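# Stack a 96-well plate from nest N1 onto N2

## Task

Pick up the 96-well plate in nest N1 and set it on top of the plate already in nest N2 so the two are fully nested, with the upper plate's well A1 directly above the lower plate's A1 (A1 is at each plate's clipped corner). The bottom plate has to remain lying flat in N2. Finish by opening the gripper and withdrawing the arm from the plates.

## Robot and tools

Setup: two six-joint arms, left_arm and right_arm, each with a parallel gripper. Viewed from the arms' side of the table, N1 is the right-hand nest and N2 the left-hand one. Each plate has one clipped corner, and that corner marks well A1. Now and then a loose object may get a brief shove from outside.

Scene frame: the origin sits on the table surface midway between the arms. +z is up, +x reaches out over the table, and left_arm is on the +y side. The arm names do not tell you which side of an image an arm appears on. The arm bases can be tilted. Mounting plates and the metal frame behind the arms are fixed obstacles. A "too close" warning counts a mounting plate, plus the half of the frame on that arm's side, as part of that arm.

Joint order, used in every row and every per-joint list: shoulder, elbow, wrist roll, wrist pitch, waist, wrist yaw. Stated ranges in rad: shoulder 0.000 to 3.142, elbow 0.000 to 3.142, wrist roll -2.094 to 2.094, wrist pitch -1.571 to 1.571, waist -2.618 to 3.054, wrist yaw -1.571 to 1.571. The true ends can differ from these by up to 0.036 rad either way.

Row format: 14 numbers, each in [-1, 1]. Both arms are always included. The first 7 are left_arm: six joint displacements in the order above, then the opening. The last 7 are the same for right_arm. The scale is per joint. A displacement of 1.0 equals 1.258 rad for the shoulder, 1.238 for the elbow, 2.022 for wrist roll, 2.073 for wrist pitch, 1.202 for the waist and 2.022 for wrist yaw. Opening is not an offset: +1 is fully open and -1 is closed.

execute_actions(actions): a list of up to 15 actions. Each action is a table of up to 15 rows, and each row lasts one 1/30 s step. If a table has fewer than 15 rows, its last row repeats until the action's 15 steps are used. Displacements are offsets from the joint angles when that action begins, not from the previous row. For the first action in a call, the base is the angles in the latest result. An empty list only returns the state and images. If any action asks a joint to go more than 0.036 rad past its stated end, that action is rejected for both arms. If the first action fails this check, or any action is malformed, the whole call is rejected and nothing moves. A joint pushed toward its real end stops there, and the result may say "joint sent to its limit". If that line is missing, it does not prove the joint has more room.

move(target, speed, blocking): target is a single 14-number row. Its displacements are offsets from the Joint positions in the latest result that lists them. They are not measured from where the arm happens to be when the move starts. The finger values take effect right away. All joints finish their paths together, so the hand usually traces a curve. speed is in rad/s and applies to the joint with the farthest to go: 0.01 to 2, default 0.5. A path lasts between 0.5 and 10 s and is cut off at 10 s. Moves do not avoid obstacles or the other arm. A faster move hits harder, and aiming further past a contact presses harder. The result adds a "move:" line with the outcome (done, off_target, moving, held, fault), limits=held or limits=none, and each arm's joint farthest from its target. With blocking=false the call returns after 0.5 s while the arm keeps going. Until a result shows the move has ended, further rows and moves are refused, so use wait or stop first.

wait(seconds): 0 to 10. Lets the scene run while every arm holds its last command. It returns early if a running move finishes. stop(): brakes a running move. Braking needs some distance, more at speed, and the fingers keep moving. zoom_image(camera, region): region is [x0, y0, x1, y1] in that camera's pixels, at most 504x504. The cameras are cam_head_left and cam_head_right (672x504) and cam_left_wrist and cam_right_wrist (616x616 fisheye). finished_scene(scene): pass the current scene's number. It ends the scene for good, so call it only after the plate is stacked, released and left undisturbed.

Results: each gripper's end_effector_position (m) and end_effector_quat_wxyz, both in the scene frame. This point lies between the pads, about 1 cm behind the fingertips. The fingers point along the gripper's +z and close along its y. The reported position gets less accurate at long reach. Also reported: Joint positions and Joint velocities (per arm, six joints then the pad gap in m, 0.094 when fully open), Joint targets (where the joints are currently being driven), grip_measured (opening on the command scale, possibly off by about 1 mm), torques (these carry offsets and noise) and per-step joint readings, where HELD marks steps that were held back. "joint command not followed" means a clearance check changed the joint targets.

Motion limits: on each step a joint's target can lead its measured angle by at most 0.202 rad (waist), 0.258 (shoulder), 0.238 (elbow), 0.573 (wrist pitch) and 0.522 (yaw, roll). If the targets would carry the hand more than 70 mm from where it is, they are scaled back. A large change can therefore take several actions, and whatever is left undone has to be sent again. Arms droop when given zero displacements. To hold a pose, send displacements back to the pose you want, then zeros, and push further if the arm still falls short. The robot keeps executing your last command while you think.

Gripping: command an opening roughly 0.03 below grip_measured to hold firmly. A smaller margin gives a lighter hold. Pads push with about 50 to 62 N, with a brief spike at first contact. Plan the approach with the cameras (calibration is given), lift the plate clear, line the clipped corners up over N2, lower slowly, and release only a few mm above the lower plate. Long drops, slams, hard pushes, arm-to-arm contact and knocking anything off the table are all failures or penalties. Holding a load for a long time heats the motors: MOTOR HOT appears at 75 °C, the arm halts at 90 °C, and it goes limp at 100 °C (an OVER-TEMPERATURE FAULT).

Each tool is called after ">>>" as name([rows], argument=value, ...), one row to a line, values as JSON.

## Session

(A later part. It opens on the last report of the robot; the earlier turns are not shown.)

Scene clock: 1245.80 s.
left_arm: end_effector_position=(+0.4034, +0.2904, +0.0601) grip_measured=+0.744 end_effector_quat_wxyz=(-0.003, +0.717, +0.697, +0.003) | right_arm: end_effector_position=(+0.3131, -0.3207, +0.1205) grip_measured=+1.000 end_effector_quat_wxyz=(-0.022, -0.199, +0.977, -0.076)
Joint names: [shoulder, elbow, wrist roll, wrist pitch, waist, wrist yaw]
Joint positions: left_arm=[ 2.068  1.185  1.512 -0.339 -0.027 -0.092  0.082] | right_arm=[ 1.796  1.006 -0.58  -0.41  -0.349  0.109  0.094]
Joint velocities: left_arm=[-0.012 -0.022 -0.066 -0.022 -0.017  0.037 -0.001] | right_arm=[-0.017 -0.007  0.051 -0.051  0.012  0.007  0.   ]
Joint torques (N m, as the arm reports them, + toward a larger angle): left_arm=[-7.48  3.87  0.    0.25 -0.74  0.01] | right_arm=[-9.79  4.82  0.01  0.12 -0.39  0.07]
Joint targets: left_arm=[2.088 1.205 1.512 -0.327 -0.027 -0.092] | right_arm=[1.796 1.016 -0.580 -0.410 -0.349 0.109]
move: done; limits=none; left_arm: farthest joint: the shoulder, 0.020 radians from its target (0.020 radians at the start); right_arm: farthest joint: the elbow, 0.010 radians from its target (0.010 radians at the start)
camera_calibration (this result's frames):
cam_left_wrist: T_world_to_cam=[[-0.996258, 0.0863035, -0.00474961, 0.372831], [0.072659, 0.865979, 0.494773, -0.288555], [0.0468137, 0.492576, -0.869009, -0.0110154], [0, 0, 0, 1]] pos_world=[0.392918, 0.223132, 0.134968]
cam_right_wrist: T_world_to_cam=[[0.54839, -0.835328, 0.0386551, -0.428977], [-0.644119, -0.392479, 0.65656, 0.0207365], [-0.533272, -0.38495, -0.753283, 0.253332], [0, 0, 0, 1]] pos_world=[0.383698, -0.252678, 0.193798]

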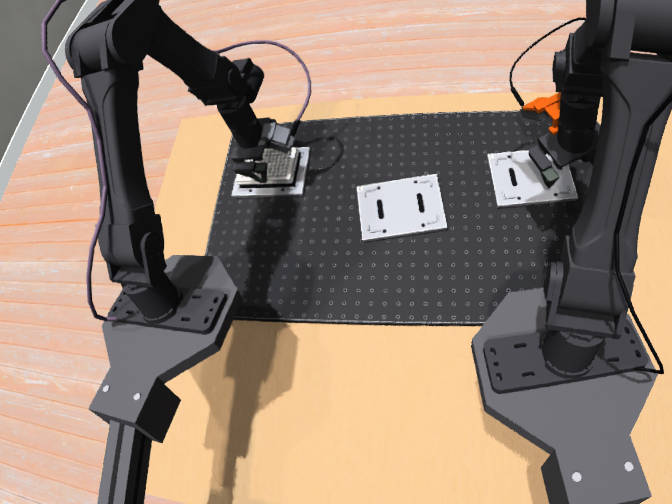

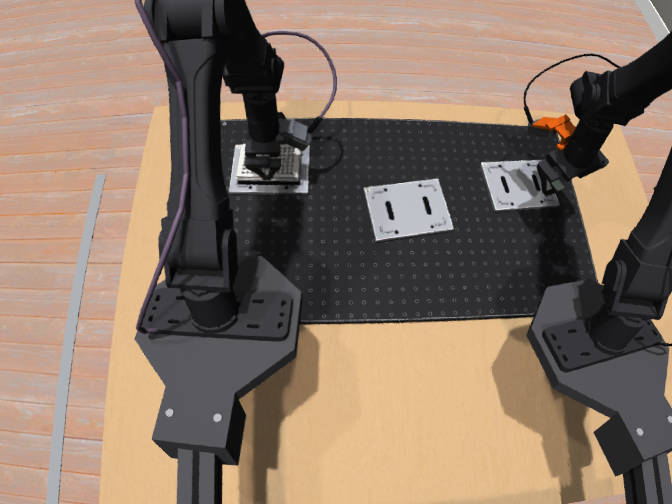

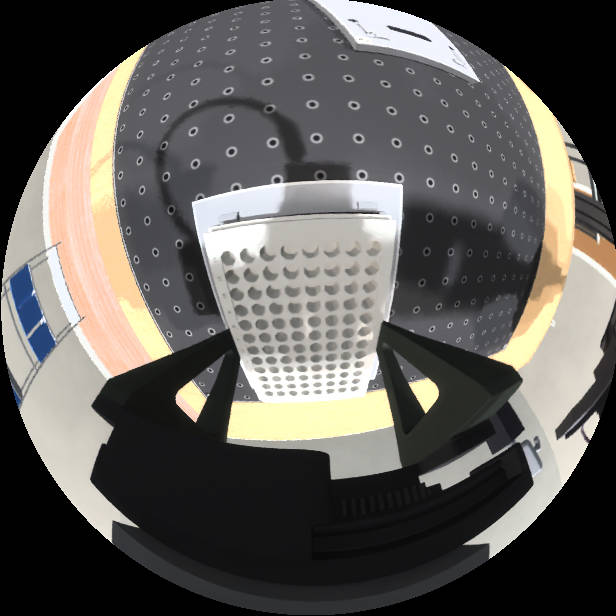

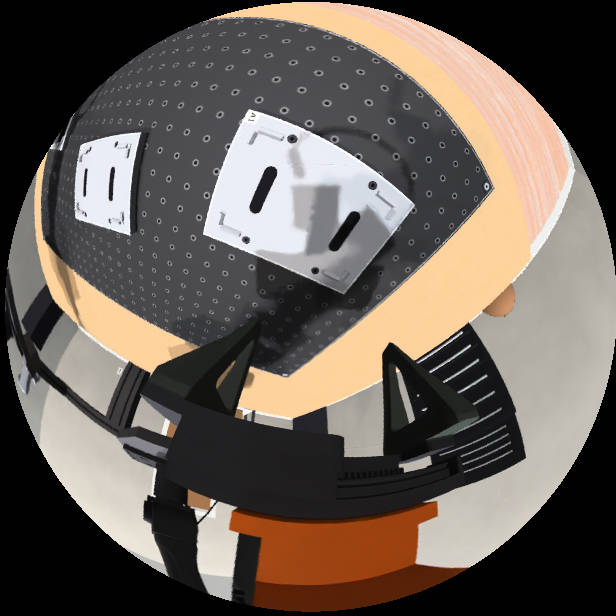

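>>> zoom_image(camera="cam_head_left", region=[235,160,305,200])

>>> zoom_image(camera="cam_head_left", region=[270,140,315,200])

>>> zoom_image(camera="cam_head_right", region=[230,160,310,200])

Region (235, 160, 305, 200) of cam_head_left's 672x504 image, scaled by 7.200, with more detail than that image has; it fills the top 288 rows of this view, and the rest is white.

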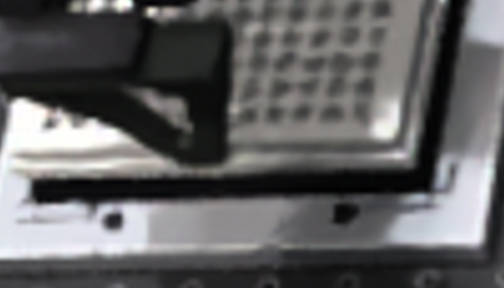

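Region (270, 140, 315, 200) of cam_head_left's 672x504 image, scaled by 8.400, with more detail than that image has; it fills the left 378 columns of this view, and the rest is white.

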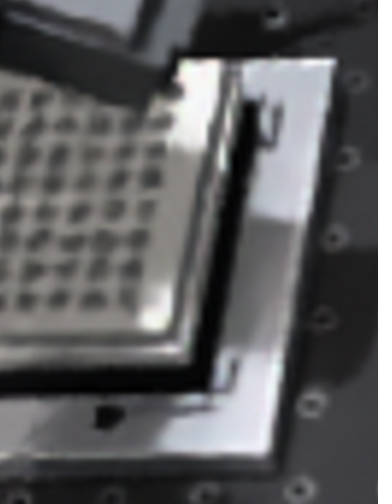

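Region (230, 160, 310, 200) of cam_head_right's 672x504 image, scaled by 6.300, with more detail than that image has.

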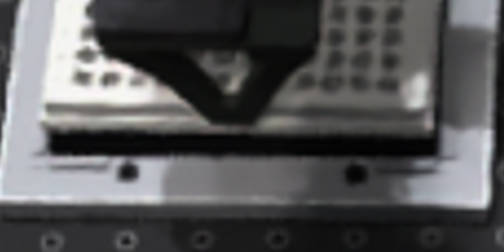

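>>> move(target=[0.006,0.016,0,0.016,0,0,0.712, 0,0.008,0,0,0,0,1], speed=0.02)

>>> zoom_image(camera="cam_left_wrist", region=[185,170,415,260])

Scene clock: 1272.13 s.
left_arm: end_effector_position=(+0.4041, +0.2906, +0.0601) grip_measured=+0.744 end_effector_quat_wxyz=(-0.002, +0.717, +0.697, +0.004) | right_arm: end_effector_position=(+0.3131, -0.3207, +0.1205) grip_measured=+1.000 end_effector_quat_wxyz=(-0.022, -0.199, +0.977, -0.076)
Joint names: [shoulder, elbow, wrist roll, wrist pitch, waist, wrist yaw]
Joint positions: left_arm=[ 2.068  1.185  1.512 -0.337 -0.027 -0.093  0.082] | right_arm=[ 1.796  1.006 -0.58  -0.41  -0.349  0.109  0.094]
Joint velocities: left_arm=[-0.007 -0.002  0.007 -0.051  0.007  0.022 -0.001] | right_arm=[ 0.012  0.002 -0.007 -0.051  0.002  0.037  0.   ]
Joint torques (N m, as the arm reports them, + toward a larger angle): left_arm=[-8.32  3.87  0.    0.43 -0.73  0.02] | right_arm=[-9.78  4.82  0.01  0.12 -0.38  0.07]
Joint targets: left_arm=[2.076 1.205 1.512 -0.306 -0.027 -0.092] | right_arm=[1.796 1.016 -0.580 -0.410 -0.349 0.109]
move: off_target (left_arm); limits=none; left_arm: farthest joint: the wrist pitch, 0.031 radians from its target (0.034 radians at the start); right_arm: farthest joint: the elbow, 0.010 radians from its target (0.010 radians at the start)
camera_calibration (this result's frames):
cam_left_wrist: T_world_to_cam=[[-0.99626, 0.0860857, -0.00741124, 0.373717], [0.0711028, 0.865545, 0.495758, -0.288036], [0.0490924, 0.493377, -0.868429, -0.0123055], [0, 0, 0, 1]] pos_world=[0.393404, 0.223208, 0.134879]
cam_right_wrist: T_world_to_cam=[[0.54839, -0.835328, 0.0386551, -0.428977], [-0.644119, -0.392479, 0.65656, 0.0207365], [-0.533272, -0.38495, -0.753283, 0.253332], [0, 0, 0, 1]] pos_world=[0.383698, -0.252678, 0.193798]

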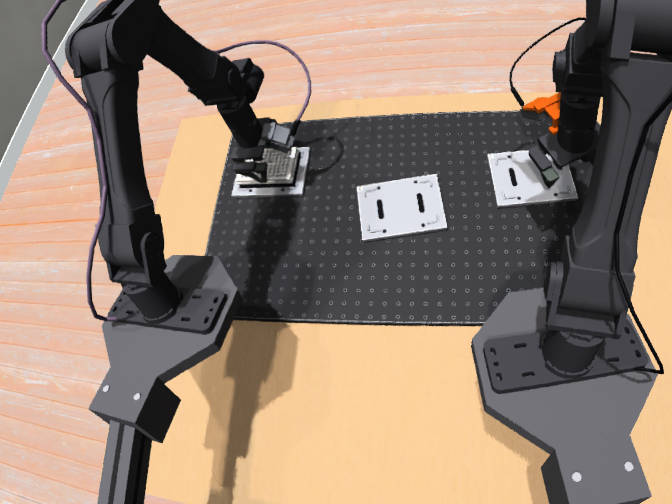

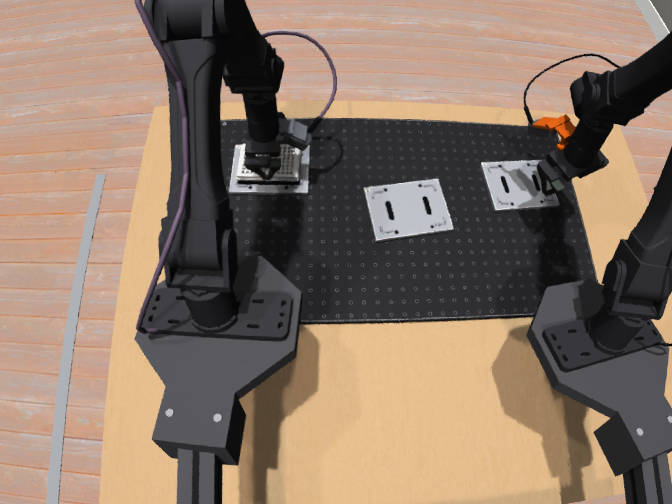

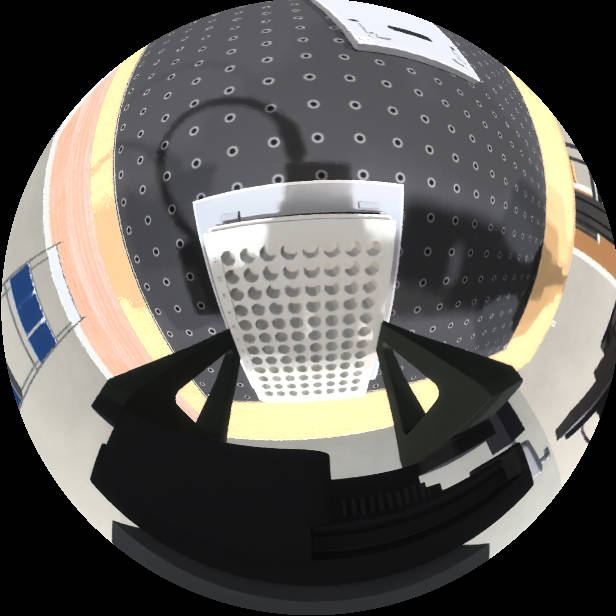

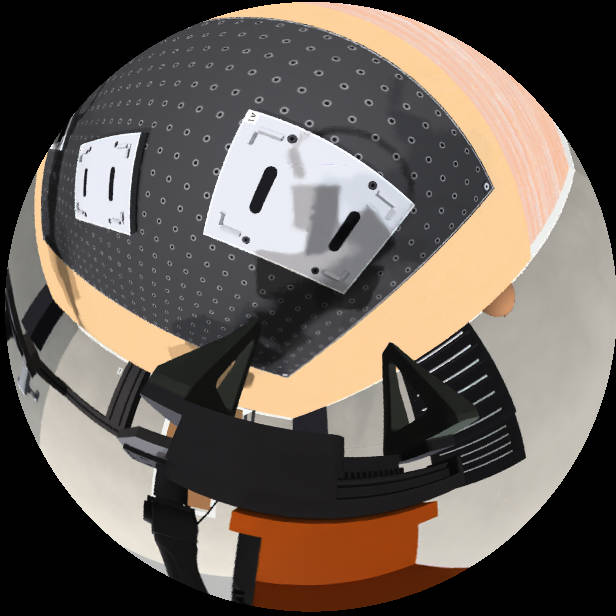

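Region (185, 170, 415, 260) of cam_left_wrist's 616x616 image, scaled by 2.191, with more detail than that image has; it fills the top 197 rows of this view, and the rest is white.

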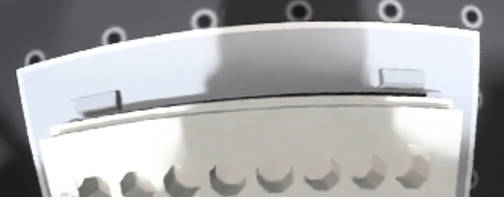

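>>> move(target=[-0.017,0.016,0,0.005,0,0,0.712, 0,0.008,0,0,0,0,1], speed=0.03)

>>> zoom_image(camera="cam_left_wrist", region=[185,170,415,260])

Scene clock: 1289.83 s.
left_arm: end_effector_position=(+0.4040, +0.2906, +0.0601) grip_measured=+0.744 end_effector_quat_wxyz=(-0.002, +0.717, +0.697, +0.004) | right_arm: end_effector_position=(+0.3131, -0.3207, +0.1205) grip_measured=+1.000 end_effector_quat_wxyz=(-0.022, -0.199, +0.977, -0.076)
Joint names: [shoulder, elbow, wrist roll, wrist pitch, waist, wrist yaw]
Joint positions: left_arm=[ 2.068  1.185  1.512 -0.337 -0.027 -0.093  0.082] | right_arm=[ 1.796  1.006 -0.58  -0.41  -0.349  0.109  0.094]
Joint velocities: left_arm=[-0.002 -0.012 -0.081  0.022 -0.002  0.022 -0.   ] | right_arm=[-0.012 -0.002 -0.051  0.037 -0.017  0.007  0.   ]
Joint torques (N m, as the arm reports them, + toward a larger angle): left_arm=[-10.29   3.87   0.     0.24  -0.74   0.01] | right_arm=[-9.76  4.8   0.    0.11 -0.41  0.06]
Joint targets: left_arm=[2.047 1.205 1.512 -0.326 -0.027 -0.093] | right_arm=[1.796 1.016 -0.580 -0.410 -0.349 0.109]
move: off_target (left_arm); limits=none; left_arm: farthest joint: the shoulder, 0.022 radians from its target (0.022 radians at the start); right_arm: farthest joint: the elbow, 0.010 radians from its target (0.010 radians at the start)
camera_calibration (this result's frames):
cam_left_wrist: T_world_to_cam=[[-0.99626, 0.0861177, -0.00703111, 0.373591], [0.0713181, 0.865527, 0.495759, -0.288118], [0.0487793, 0.493404, -0.868432, -0.0121863], [0, 0, 0, 1]] pos_world=[0.393336, 0.223214, 0.134881]
cam_right_wrist: T_world_to_cam=[[0.54839, -0.835328, 0.0386551, -0.428977], [-0.644119, -0.392479, 0.65656, 0.0207365], [-0.533272, -0.38495, -0.753283, 0.253332], [0, 0, 0, 1]] pos_world=[0.383698, -0.252678, 0.193798]

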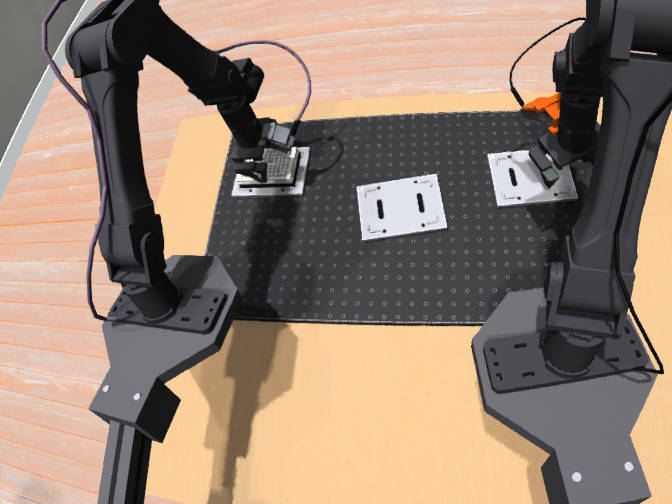

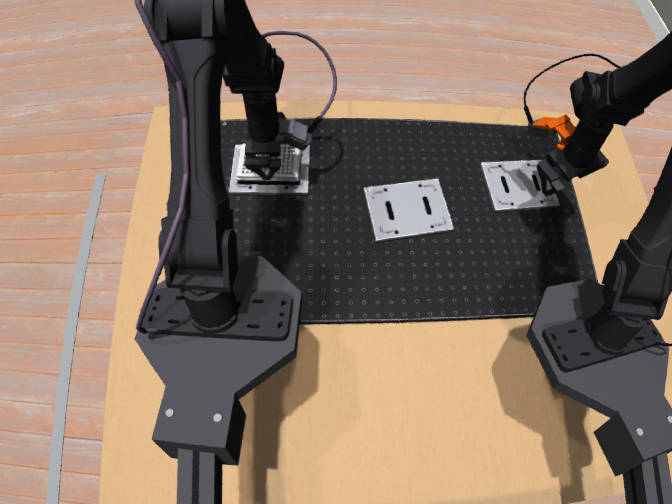

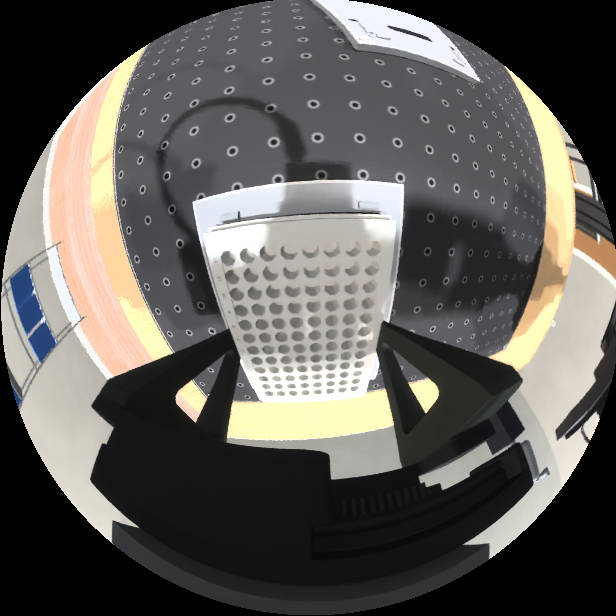

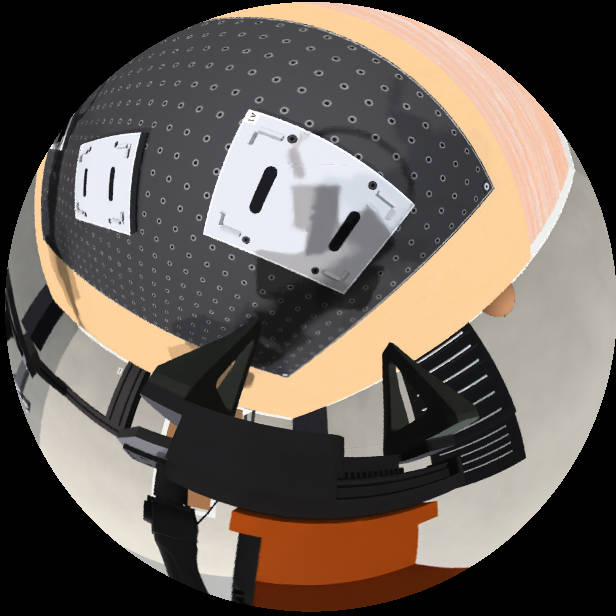

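Region (185, 170, 415, 260) of cam_left_wrist's 616x616 image, scaled by 2.191, with more detail than that image has; it fills the top 197 rows of this view, and the rest is white.

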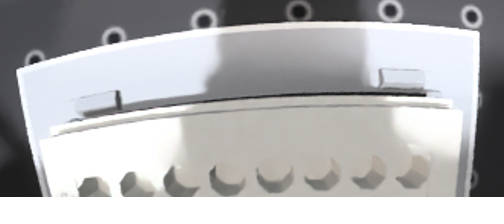

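>>> move(target=[-0.017,0.016,0,0.011,0,0,0.712, 0,0.008,0,0,0,0,1], speed=0.02)

>>> zoom_image(camera="cam_left_wrist", region=[185,170,415,260])

Scene clock: 1293.23 s.
left_arm: end_effector_position=(+0.4040, +0.2906, +0.0601) grip_measured=+0.744 end_effector_quat_wxyz=(-0.002, +0.717, +0.697, +0.004) | right_arm: end_effector_position=(+0.3131, -0.3207, +0.1205) grip_measured=+1.000 end_effector_quat_wxyz=(-0.022, -0.199, +0.977, -0.076)
Joint names: [shoulder, elbow, wrist roll, wrist pitch, waist, wrist yaw]
Joint positions: left_arm=[ 2.068  1.185  1.512 -0.337 -0.027 -0.093  0.082] | right_arm=[ 1.796  1.006 -0.58  -0.41  -0.349  0.109  0.094]
Joint velocities: left_arm=[-0.027 -0.002 -0.007 -0.022 -0.032  0.037 -0.   ] | right_arm=[ 0.002 -0.002  0.051  0.022 -0.022  0.037  0.   ]
Joint torques (N m, as the arm reports them, + toward a larger angle): left_arm=[-10.29   3.88   0.     0.35  -0.74   0.01] | right_arm=[-9.76  4.82  0.01  0.11 -0.39  0.07]
Joint targets: left_arm=[2.047 1.205 1.512 -0.315 -0.027 -0.093] | right_arm=[1.796 1.016 -0.580 -0.410 -0.349 0.109]
move: off_target (left_arm); limits=none; left_arm: farthest joint: the wrist pitch, 0.023 radians from its target (0.023 radians at the start); right_arm: farthest joint: the elbow, 0.010 radians from its target (0.010 radians at the start)
camera_calibration (this result's frames):
cam_left_wrist: T_world_to_cam=[[-0.99626, 0.0861177, -0.00703111, 0.373591], [0.0713181, 0.865527, 0.495759, -0.288118], [0.0487793, 0.493404, -0.868432, -0.0121863], [0, 0, 0, 1]] pos_world=[0.393336, 0.223214, 0.134881]
cam_right_wrist: T_world_to_cam=[[0.54839, -0.835328, 0.0386551, -0.428977], [-0.644119, -0.392479, 0.65656, 0.0207365], [-0.533272, -0.38495, -0.753283, 0.253332], [0, 0, 0, 1]] pos_world=[0.383698, -0.252678, 0.193798]

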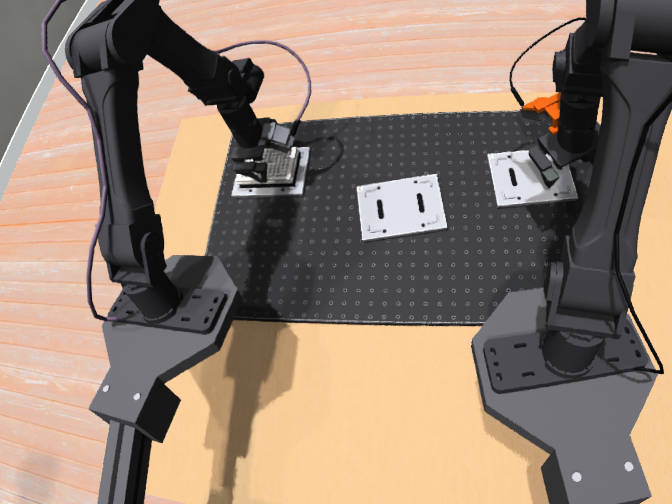

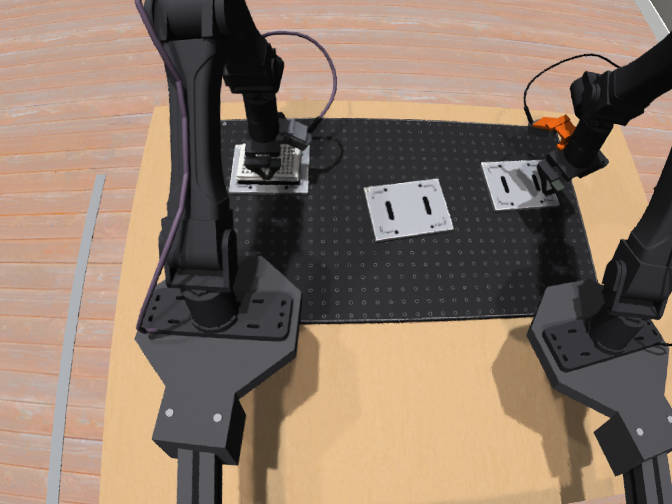

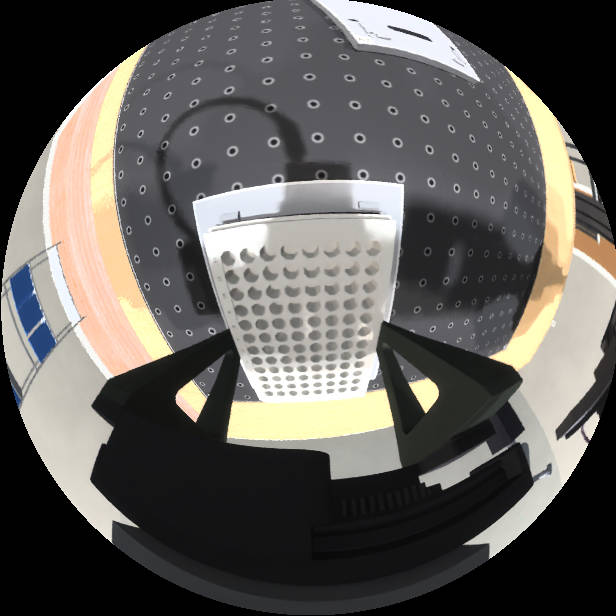

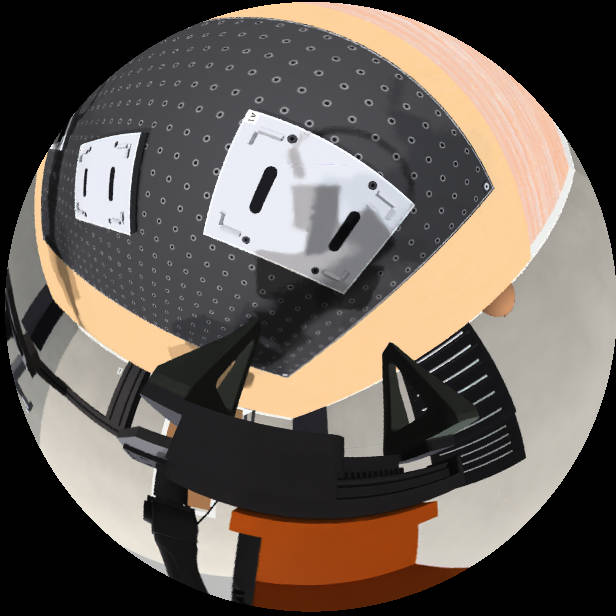

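Region (185, 170, 415, 260) of cam_left_wrist's 616x616 image, scaled by 2.191, with more detail than that image has; it fills the top 197 rows of this view, and the rest is white.

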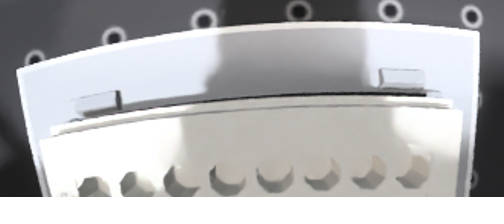

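>>> move(target=[0.02,0.016,0,0.004,0,0,0.712, 0,0.008,0,0,0,0,1], speed=0.04)

Scene clock: 1298.20 s.
left_arm: end_effector_position=(+0.4037, +0.2906, +0.0597) grip_measured=+0.744 end_effector_quat_wxyz=(-0.003, +0.717, +0.697, +0.004) | right_arm: end_effector_position=(+0.3131, -0.3207, +0.1205) grip_measured=+1.000 end_effector_quat_wxyz=(-0.022, -0.199, +0.977, -0.076)
Joint names: [shoulder, elbow, wrist roll, wrist pitch, waist, wrist yaw]
Joint positions: left_arm=[ 2.069  1.185  1.512 -0.337 -0.027 -0.093  0.082] | right_arm=[ 1.796  1.006 -0.58  -0.41  -0.349  0.109  0.094]
Joint velocities: left_arm=[-0.012 -0.012 -0.095 -0.037 -0.007 -0.007 -0.   ] | right_arm=[-0.007 -0.007 -0.022  0.051 -0.012 -0.022  0.   ]
Joint torques (N m, as the arm reports them, + toward a larger angle): left_arm=[-7.21  3.87  0.    0.22 -0.74  0.01] | right_arm=[-9.77  4.78  0.01  0.12 -0.39  0.08]
Joint targets: left_arm=[2.094 1.205 1.512 -0.329 -0.027 -0.093] | right_arm=[1.796 1.016 -0.580 -0.410 -0.349 0.109]
move: off_target (left_arm); limits=none; left_arm: farthest joint: the shoulder, 0.024 radians from its target (0.025 radians at the start); right_arm: farthest joint: the elbow, 0.010 radians from its target (0.010 radians at the start)
camera_calibration (this result's frames):
cam_left_wrist: T_world_to_cam=[[-0.996259, 0.0862156, -0.00589094, 0.373166], [0.0719475, 0.865282, 0.496095, -0.288164], [0.0478684, 0.493815, -0.868248, -0.012297], [0, 0, 0, 1]] pos_world=[0.393091, 0.223243, 0.134478]
cam_right_wrist: T_world_to_cam=[[0.54839, -0.835328, 0.0386551, -0.428977], [-0.644119, -0.392479, 0.65656, 0.0207365], [-0.533272, -0.38495, -0.753283, 0.253332], [0, 0, 0, 1]] pos_world=[0.383698, -0.252678, 0.193798]

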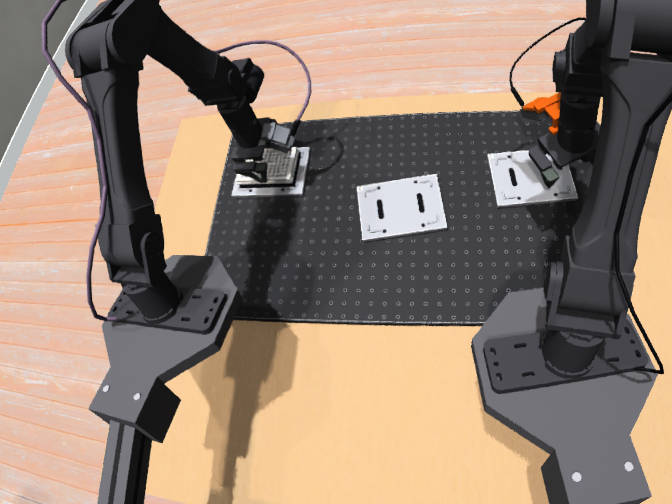

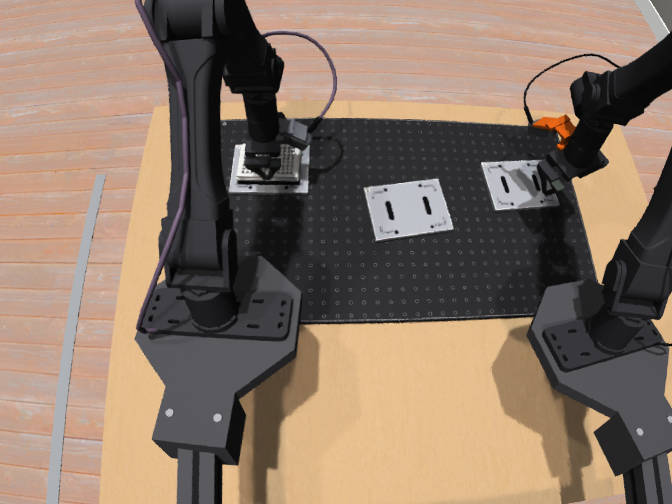

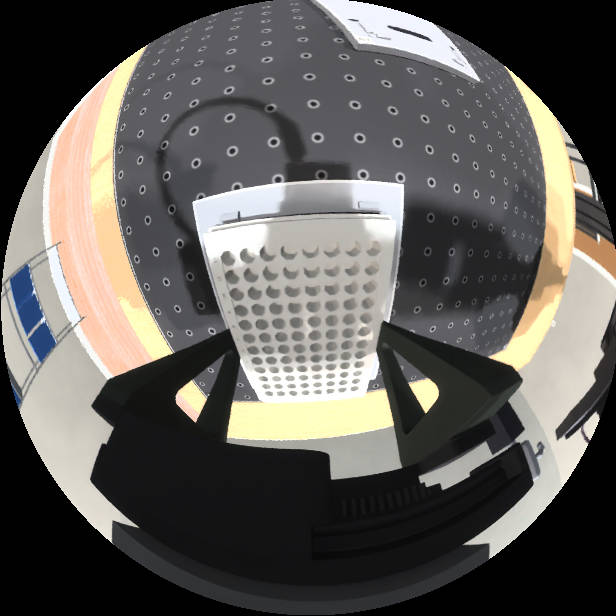

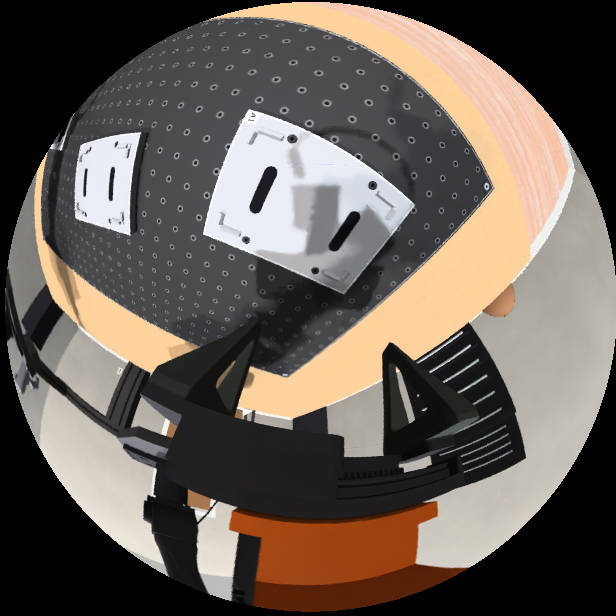

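>>> move(target=[0.016,0.016,0,0.004,0.014,0,0.712, 0,0.008,0,0,0,0,1], speed=0.03)

>>> move(target=[0.016,0.016,0,0.004,-0.014,0,0.712, 0,0.008,0,0,0,0,1], speed=0.03)

Scene clock: 1302.47 s.
left_arm: end_effector_position=(+0.4037, +0.2907, +0.0597) grip_measured=+0.744 end_effector_quat_wxyz=(-0.003, +0.717, +0.697, +0.004) | right_arm: end_effector_position=(+0.3131, -0.3207, +0.1205) grip_measured=+1.000 end_effector_quat_wxyz=(-0.022, -0.199, +0.977, -0.076)
Joint names: [shoulder, elbow, wrist roll, wrist pitch, waist, wrist yaw]
Joint positions: left_arm=[ 2.069  1.185  1.512 -0.337 -0.026 -0.093  0.082] | right_arm=[ 1.796  1.006 -0.58  -0.41  -0.349  0.109  0.094]
Joint velocities: left_arm=[ 0.012 -0.017  0.022 -0.022 -0.007 -0.022 -0.001] | right_arm=[ 0.002 -0.002  0.051  0.037 -0.017 -0.037  0.   ]
Joint torques (N m, as the arm reports them, + toward a larger angle): left_arm=[-7.48  3.87  0.    0.22  0.35  0.01] | right_arm=[-9.78  4.8   0.01  0.11 -0.38  0.07]
Joint targets: left_arm=[2.090 1.205 1.512 -0.329 -0.010 -0.093] | right_arm=[1.796 1.016 -0.580 -0.410 -0.349 0.109]
move: done; limits=none; left_arm: farthest joint: the shoulder, 0.020 radians from its target (0.020 radians at the start); right_arm: farthest joint: the elbow, 0.010 radians from its target (0.010 radians at the start)
camera_calibration (this result's frames):
cam_left_wrist: T_world_to_cam=[[-0.99629, 0.0858584, -0.00586086, 0.373274], [0.0716641, 0.865431, 0.495877, -0.288157], [0.0476474, 0.493617, -0.868373, -0.0122013], [0, 0, 0, 1]] pos_world=[0.393121, 0.223354, 0.134483]
cam_right_wrist: T_world_to_cam=[[0.54839, -0.835328, 0.0386551, -0.428977], [-0.644119, -0.392479, 0.65656, 0.0207365], [-0.533272, -0.38495, -0.753283, 0.253332], [0, 0, 0, 1]] pos_world=[0.383698, -0.252678, 0.193798]

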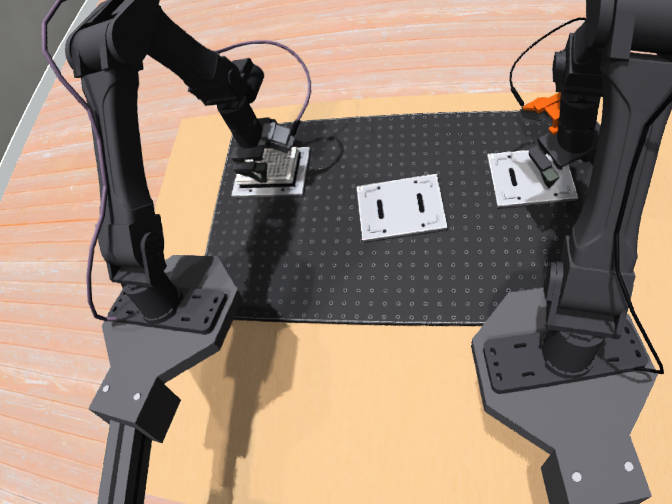

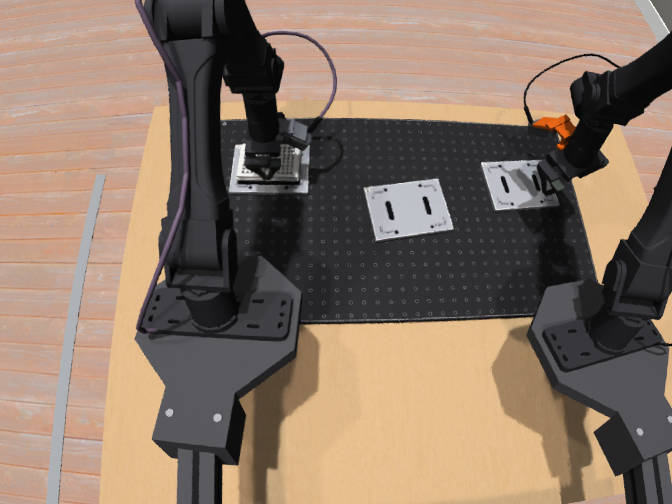

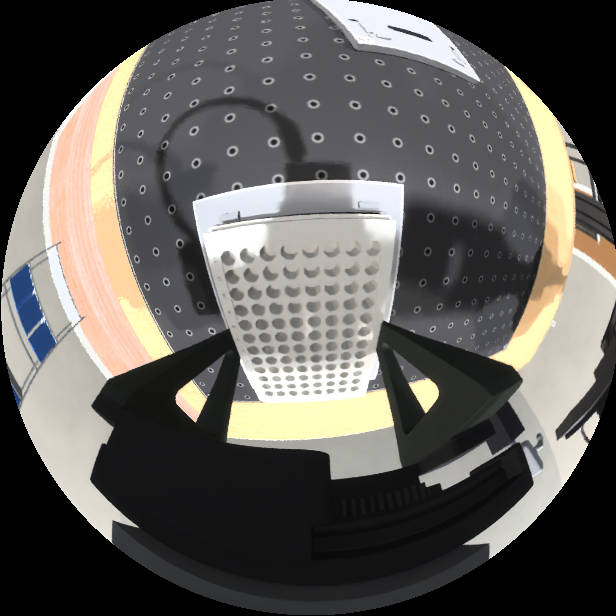

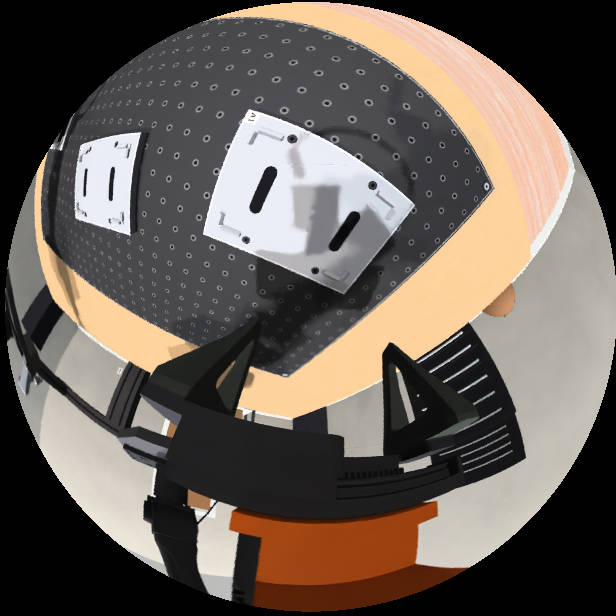

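Scene clock: 1303.40 s.
left_arm: end_effector_position=(+0.4037, +0.2903, +0.0598) grip_measured=+0.744 end_effector_quat_wxyz=(-0.005, +0.717, +0.697, +0.006) | right_arm: end_effector_position=(+0.3131, -0.3207, +0.1205) grip_measured=+1.000 end_effector_quat_wxyz=(-0.022, -0.199, +0.977, -0.076)
Joint names: [shoulder, elbow, wrist roll, wrist pitch, waist, wrist yaw]
Joint positions: left_arm=[ 2.069  1.185  1.509 -0.337 -0.03  -0.101  0.082] | right_arm=[ 1.796  1.006 -0.58  -0.41  -0.349  0.109  0.094]
Joint velocities: left_arm=[ 0.012  0.022  0.051  0.022 -0.012 -0.022 -0.001] | right_arm=[-0.007 -0.022  0.037  0.022  0.007 -0.051  0.   ]
Joint torques (N m, as the arm reports them, + toward a larger angle): left_arm=[-7.47  3.87  0.02  0.22 -1.58  0.07] | right_arm=[-9.75  4.8   0.01  0.12 -0.4   0.07]
Joint targets: left_arm=[2.090 1.205 1.512 -0.329 -0.043 -0.093] | right_arm=[1.796 1.016 -0.580 -0.410 -0.349 0.109]
move: done; limits=none; left_arm: farthest joint: the shoulder, 0.020 radians from its target (0.020 radians at the start); right_arm: farthest joint: the elbow, 0.010 radians from its target (0.010 radians at the start)
camera_calibration (this result's frames):
cam_left_wrist: T_world_to_cam=[[-0.996143, 0.0875239, -0.00623233, 0.372825], [0.0726239, 0.862253, 0.501245, -0.287622], [0.0492448, 0.498859, -0.865283, -0.0142041], [0, 0, 0, 1]] pos_world=[0.392975, 0.222458, 0.134202]
cam_right_wrist: T_world_to_cam=[[0.54839, -0.835328, 0.0386551, -0.428977], [-0.644119, -0.392479, 0.65656, 0.0207365], [-0.533272, -0.38495, -0.753283, 0.253332], [0, 0, 0, 1]] pos_world=[0.383698, -0.252678, 0.193798]

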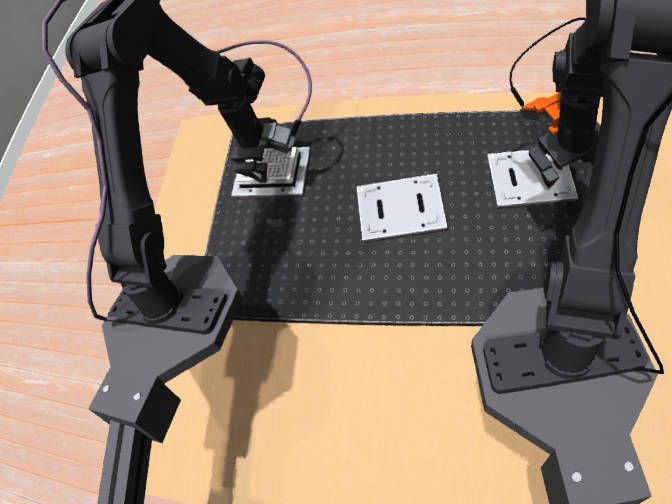

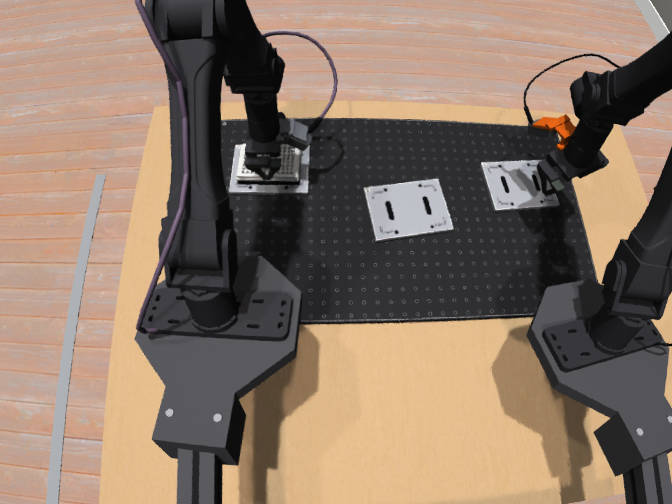

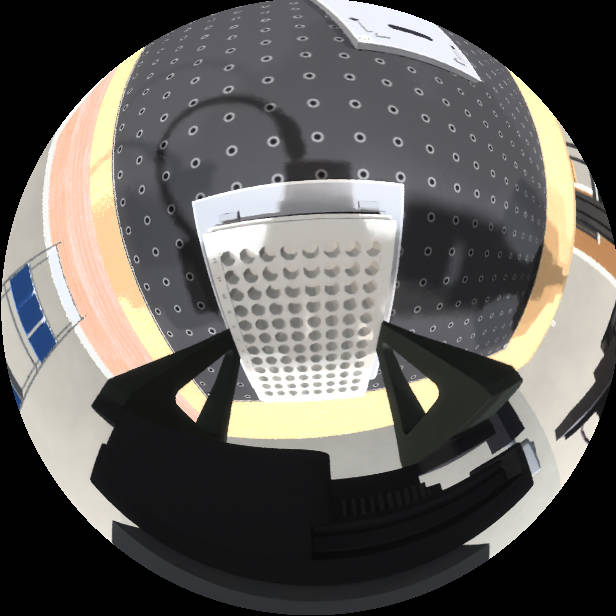

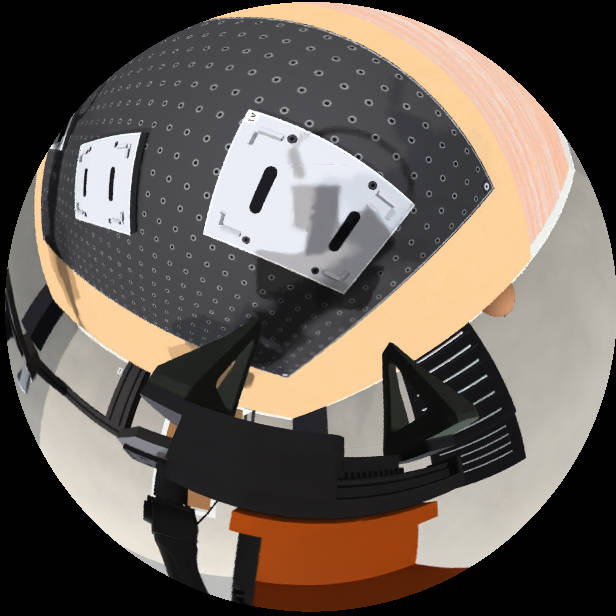

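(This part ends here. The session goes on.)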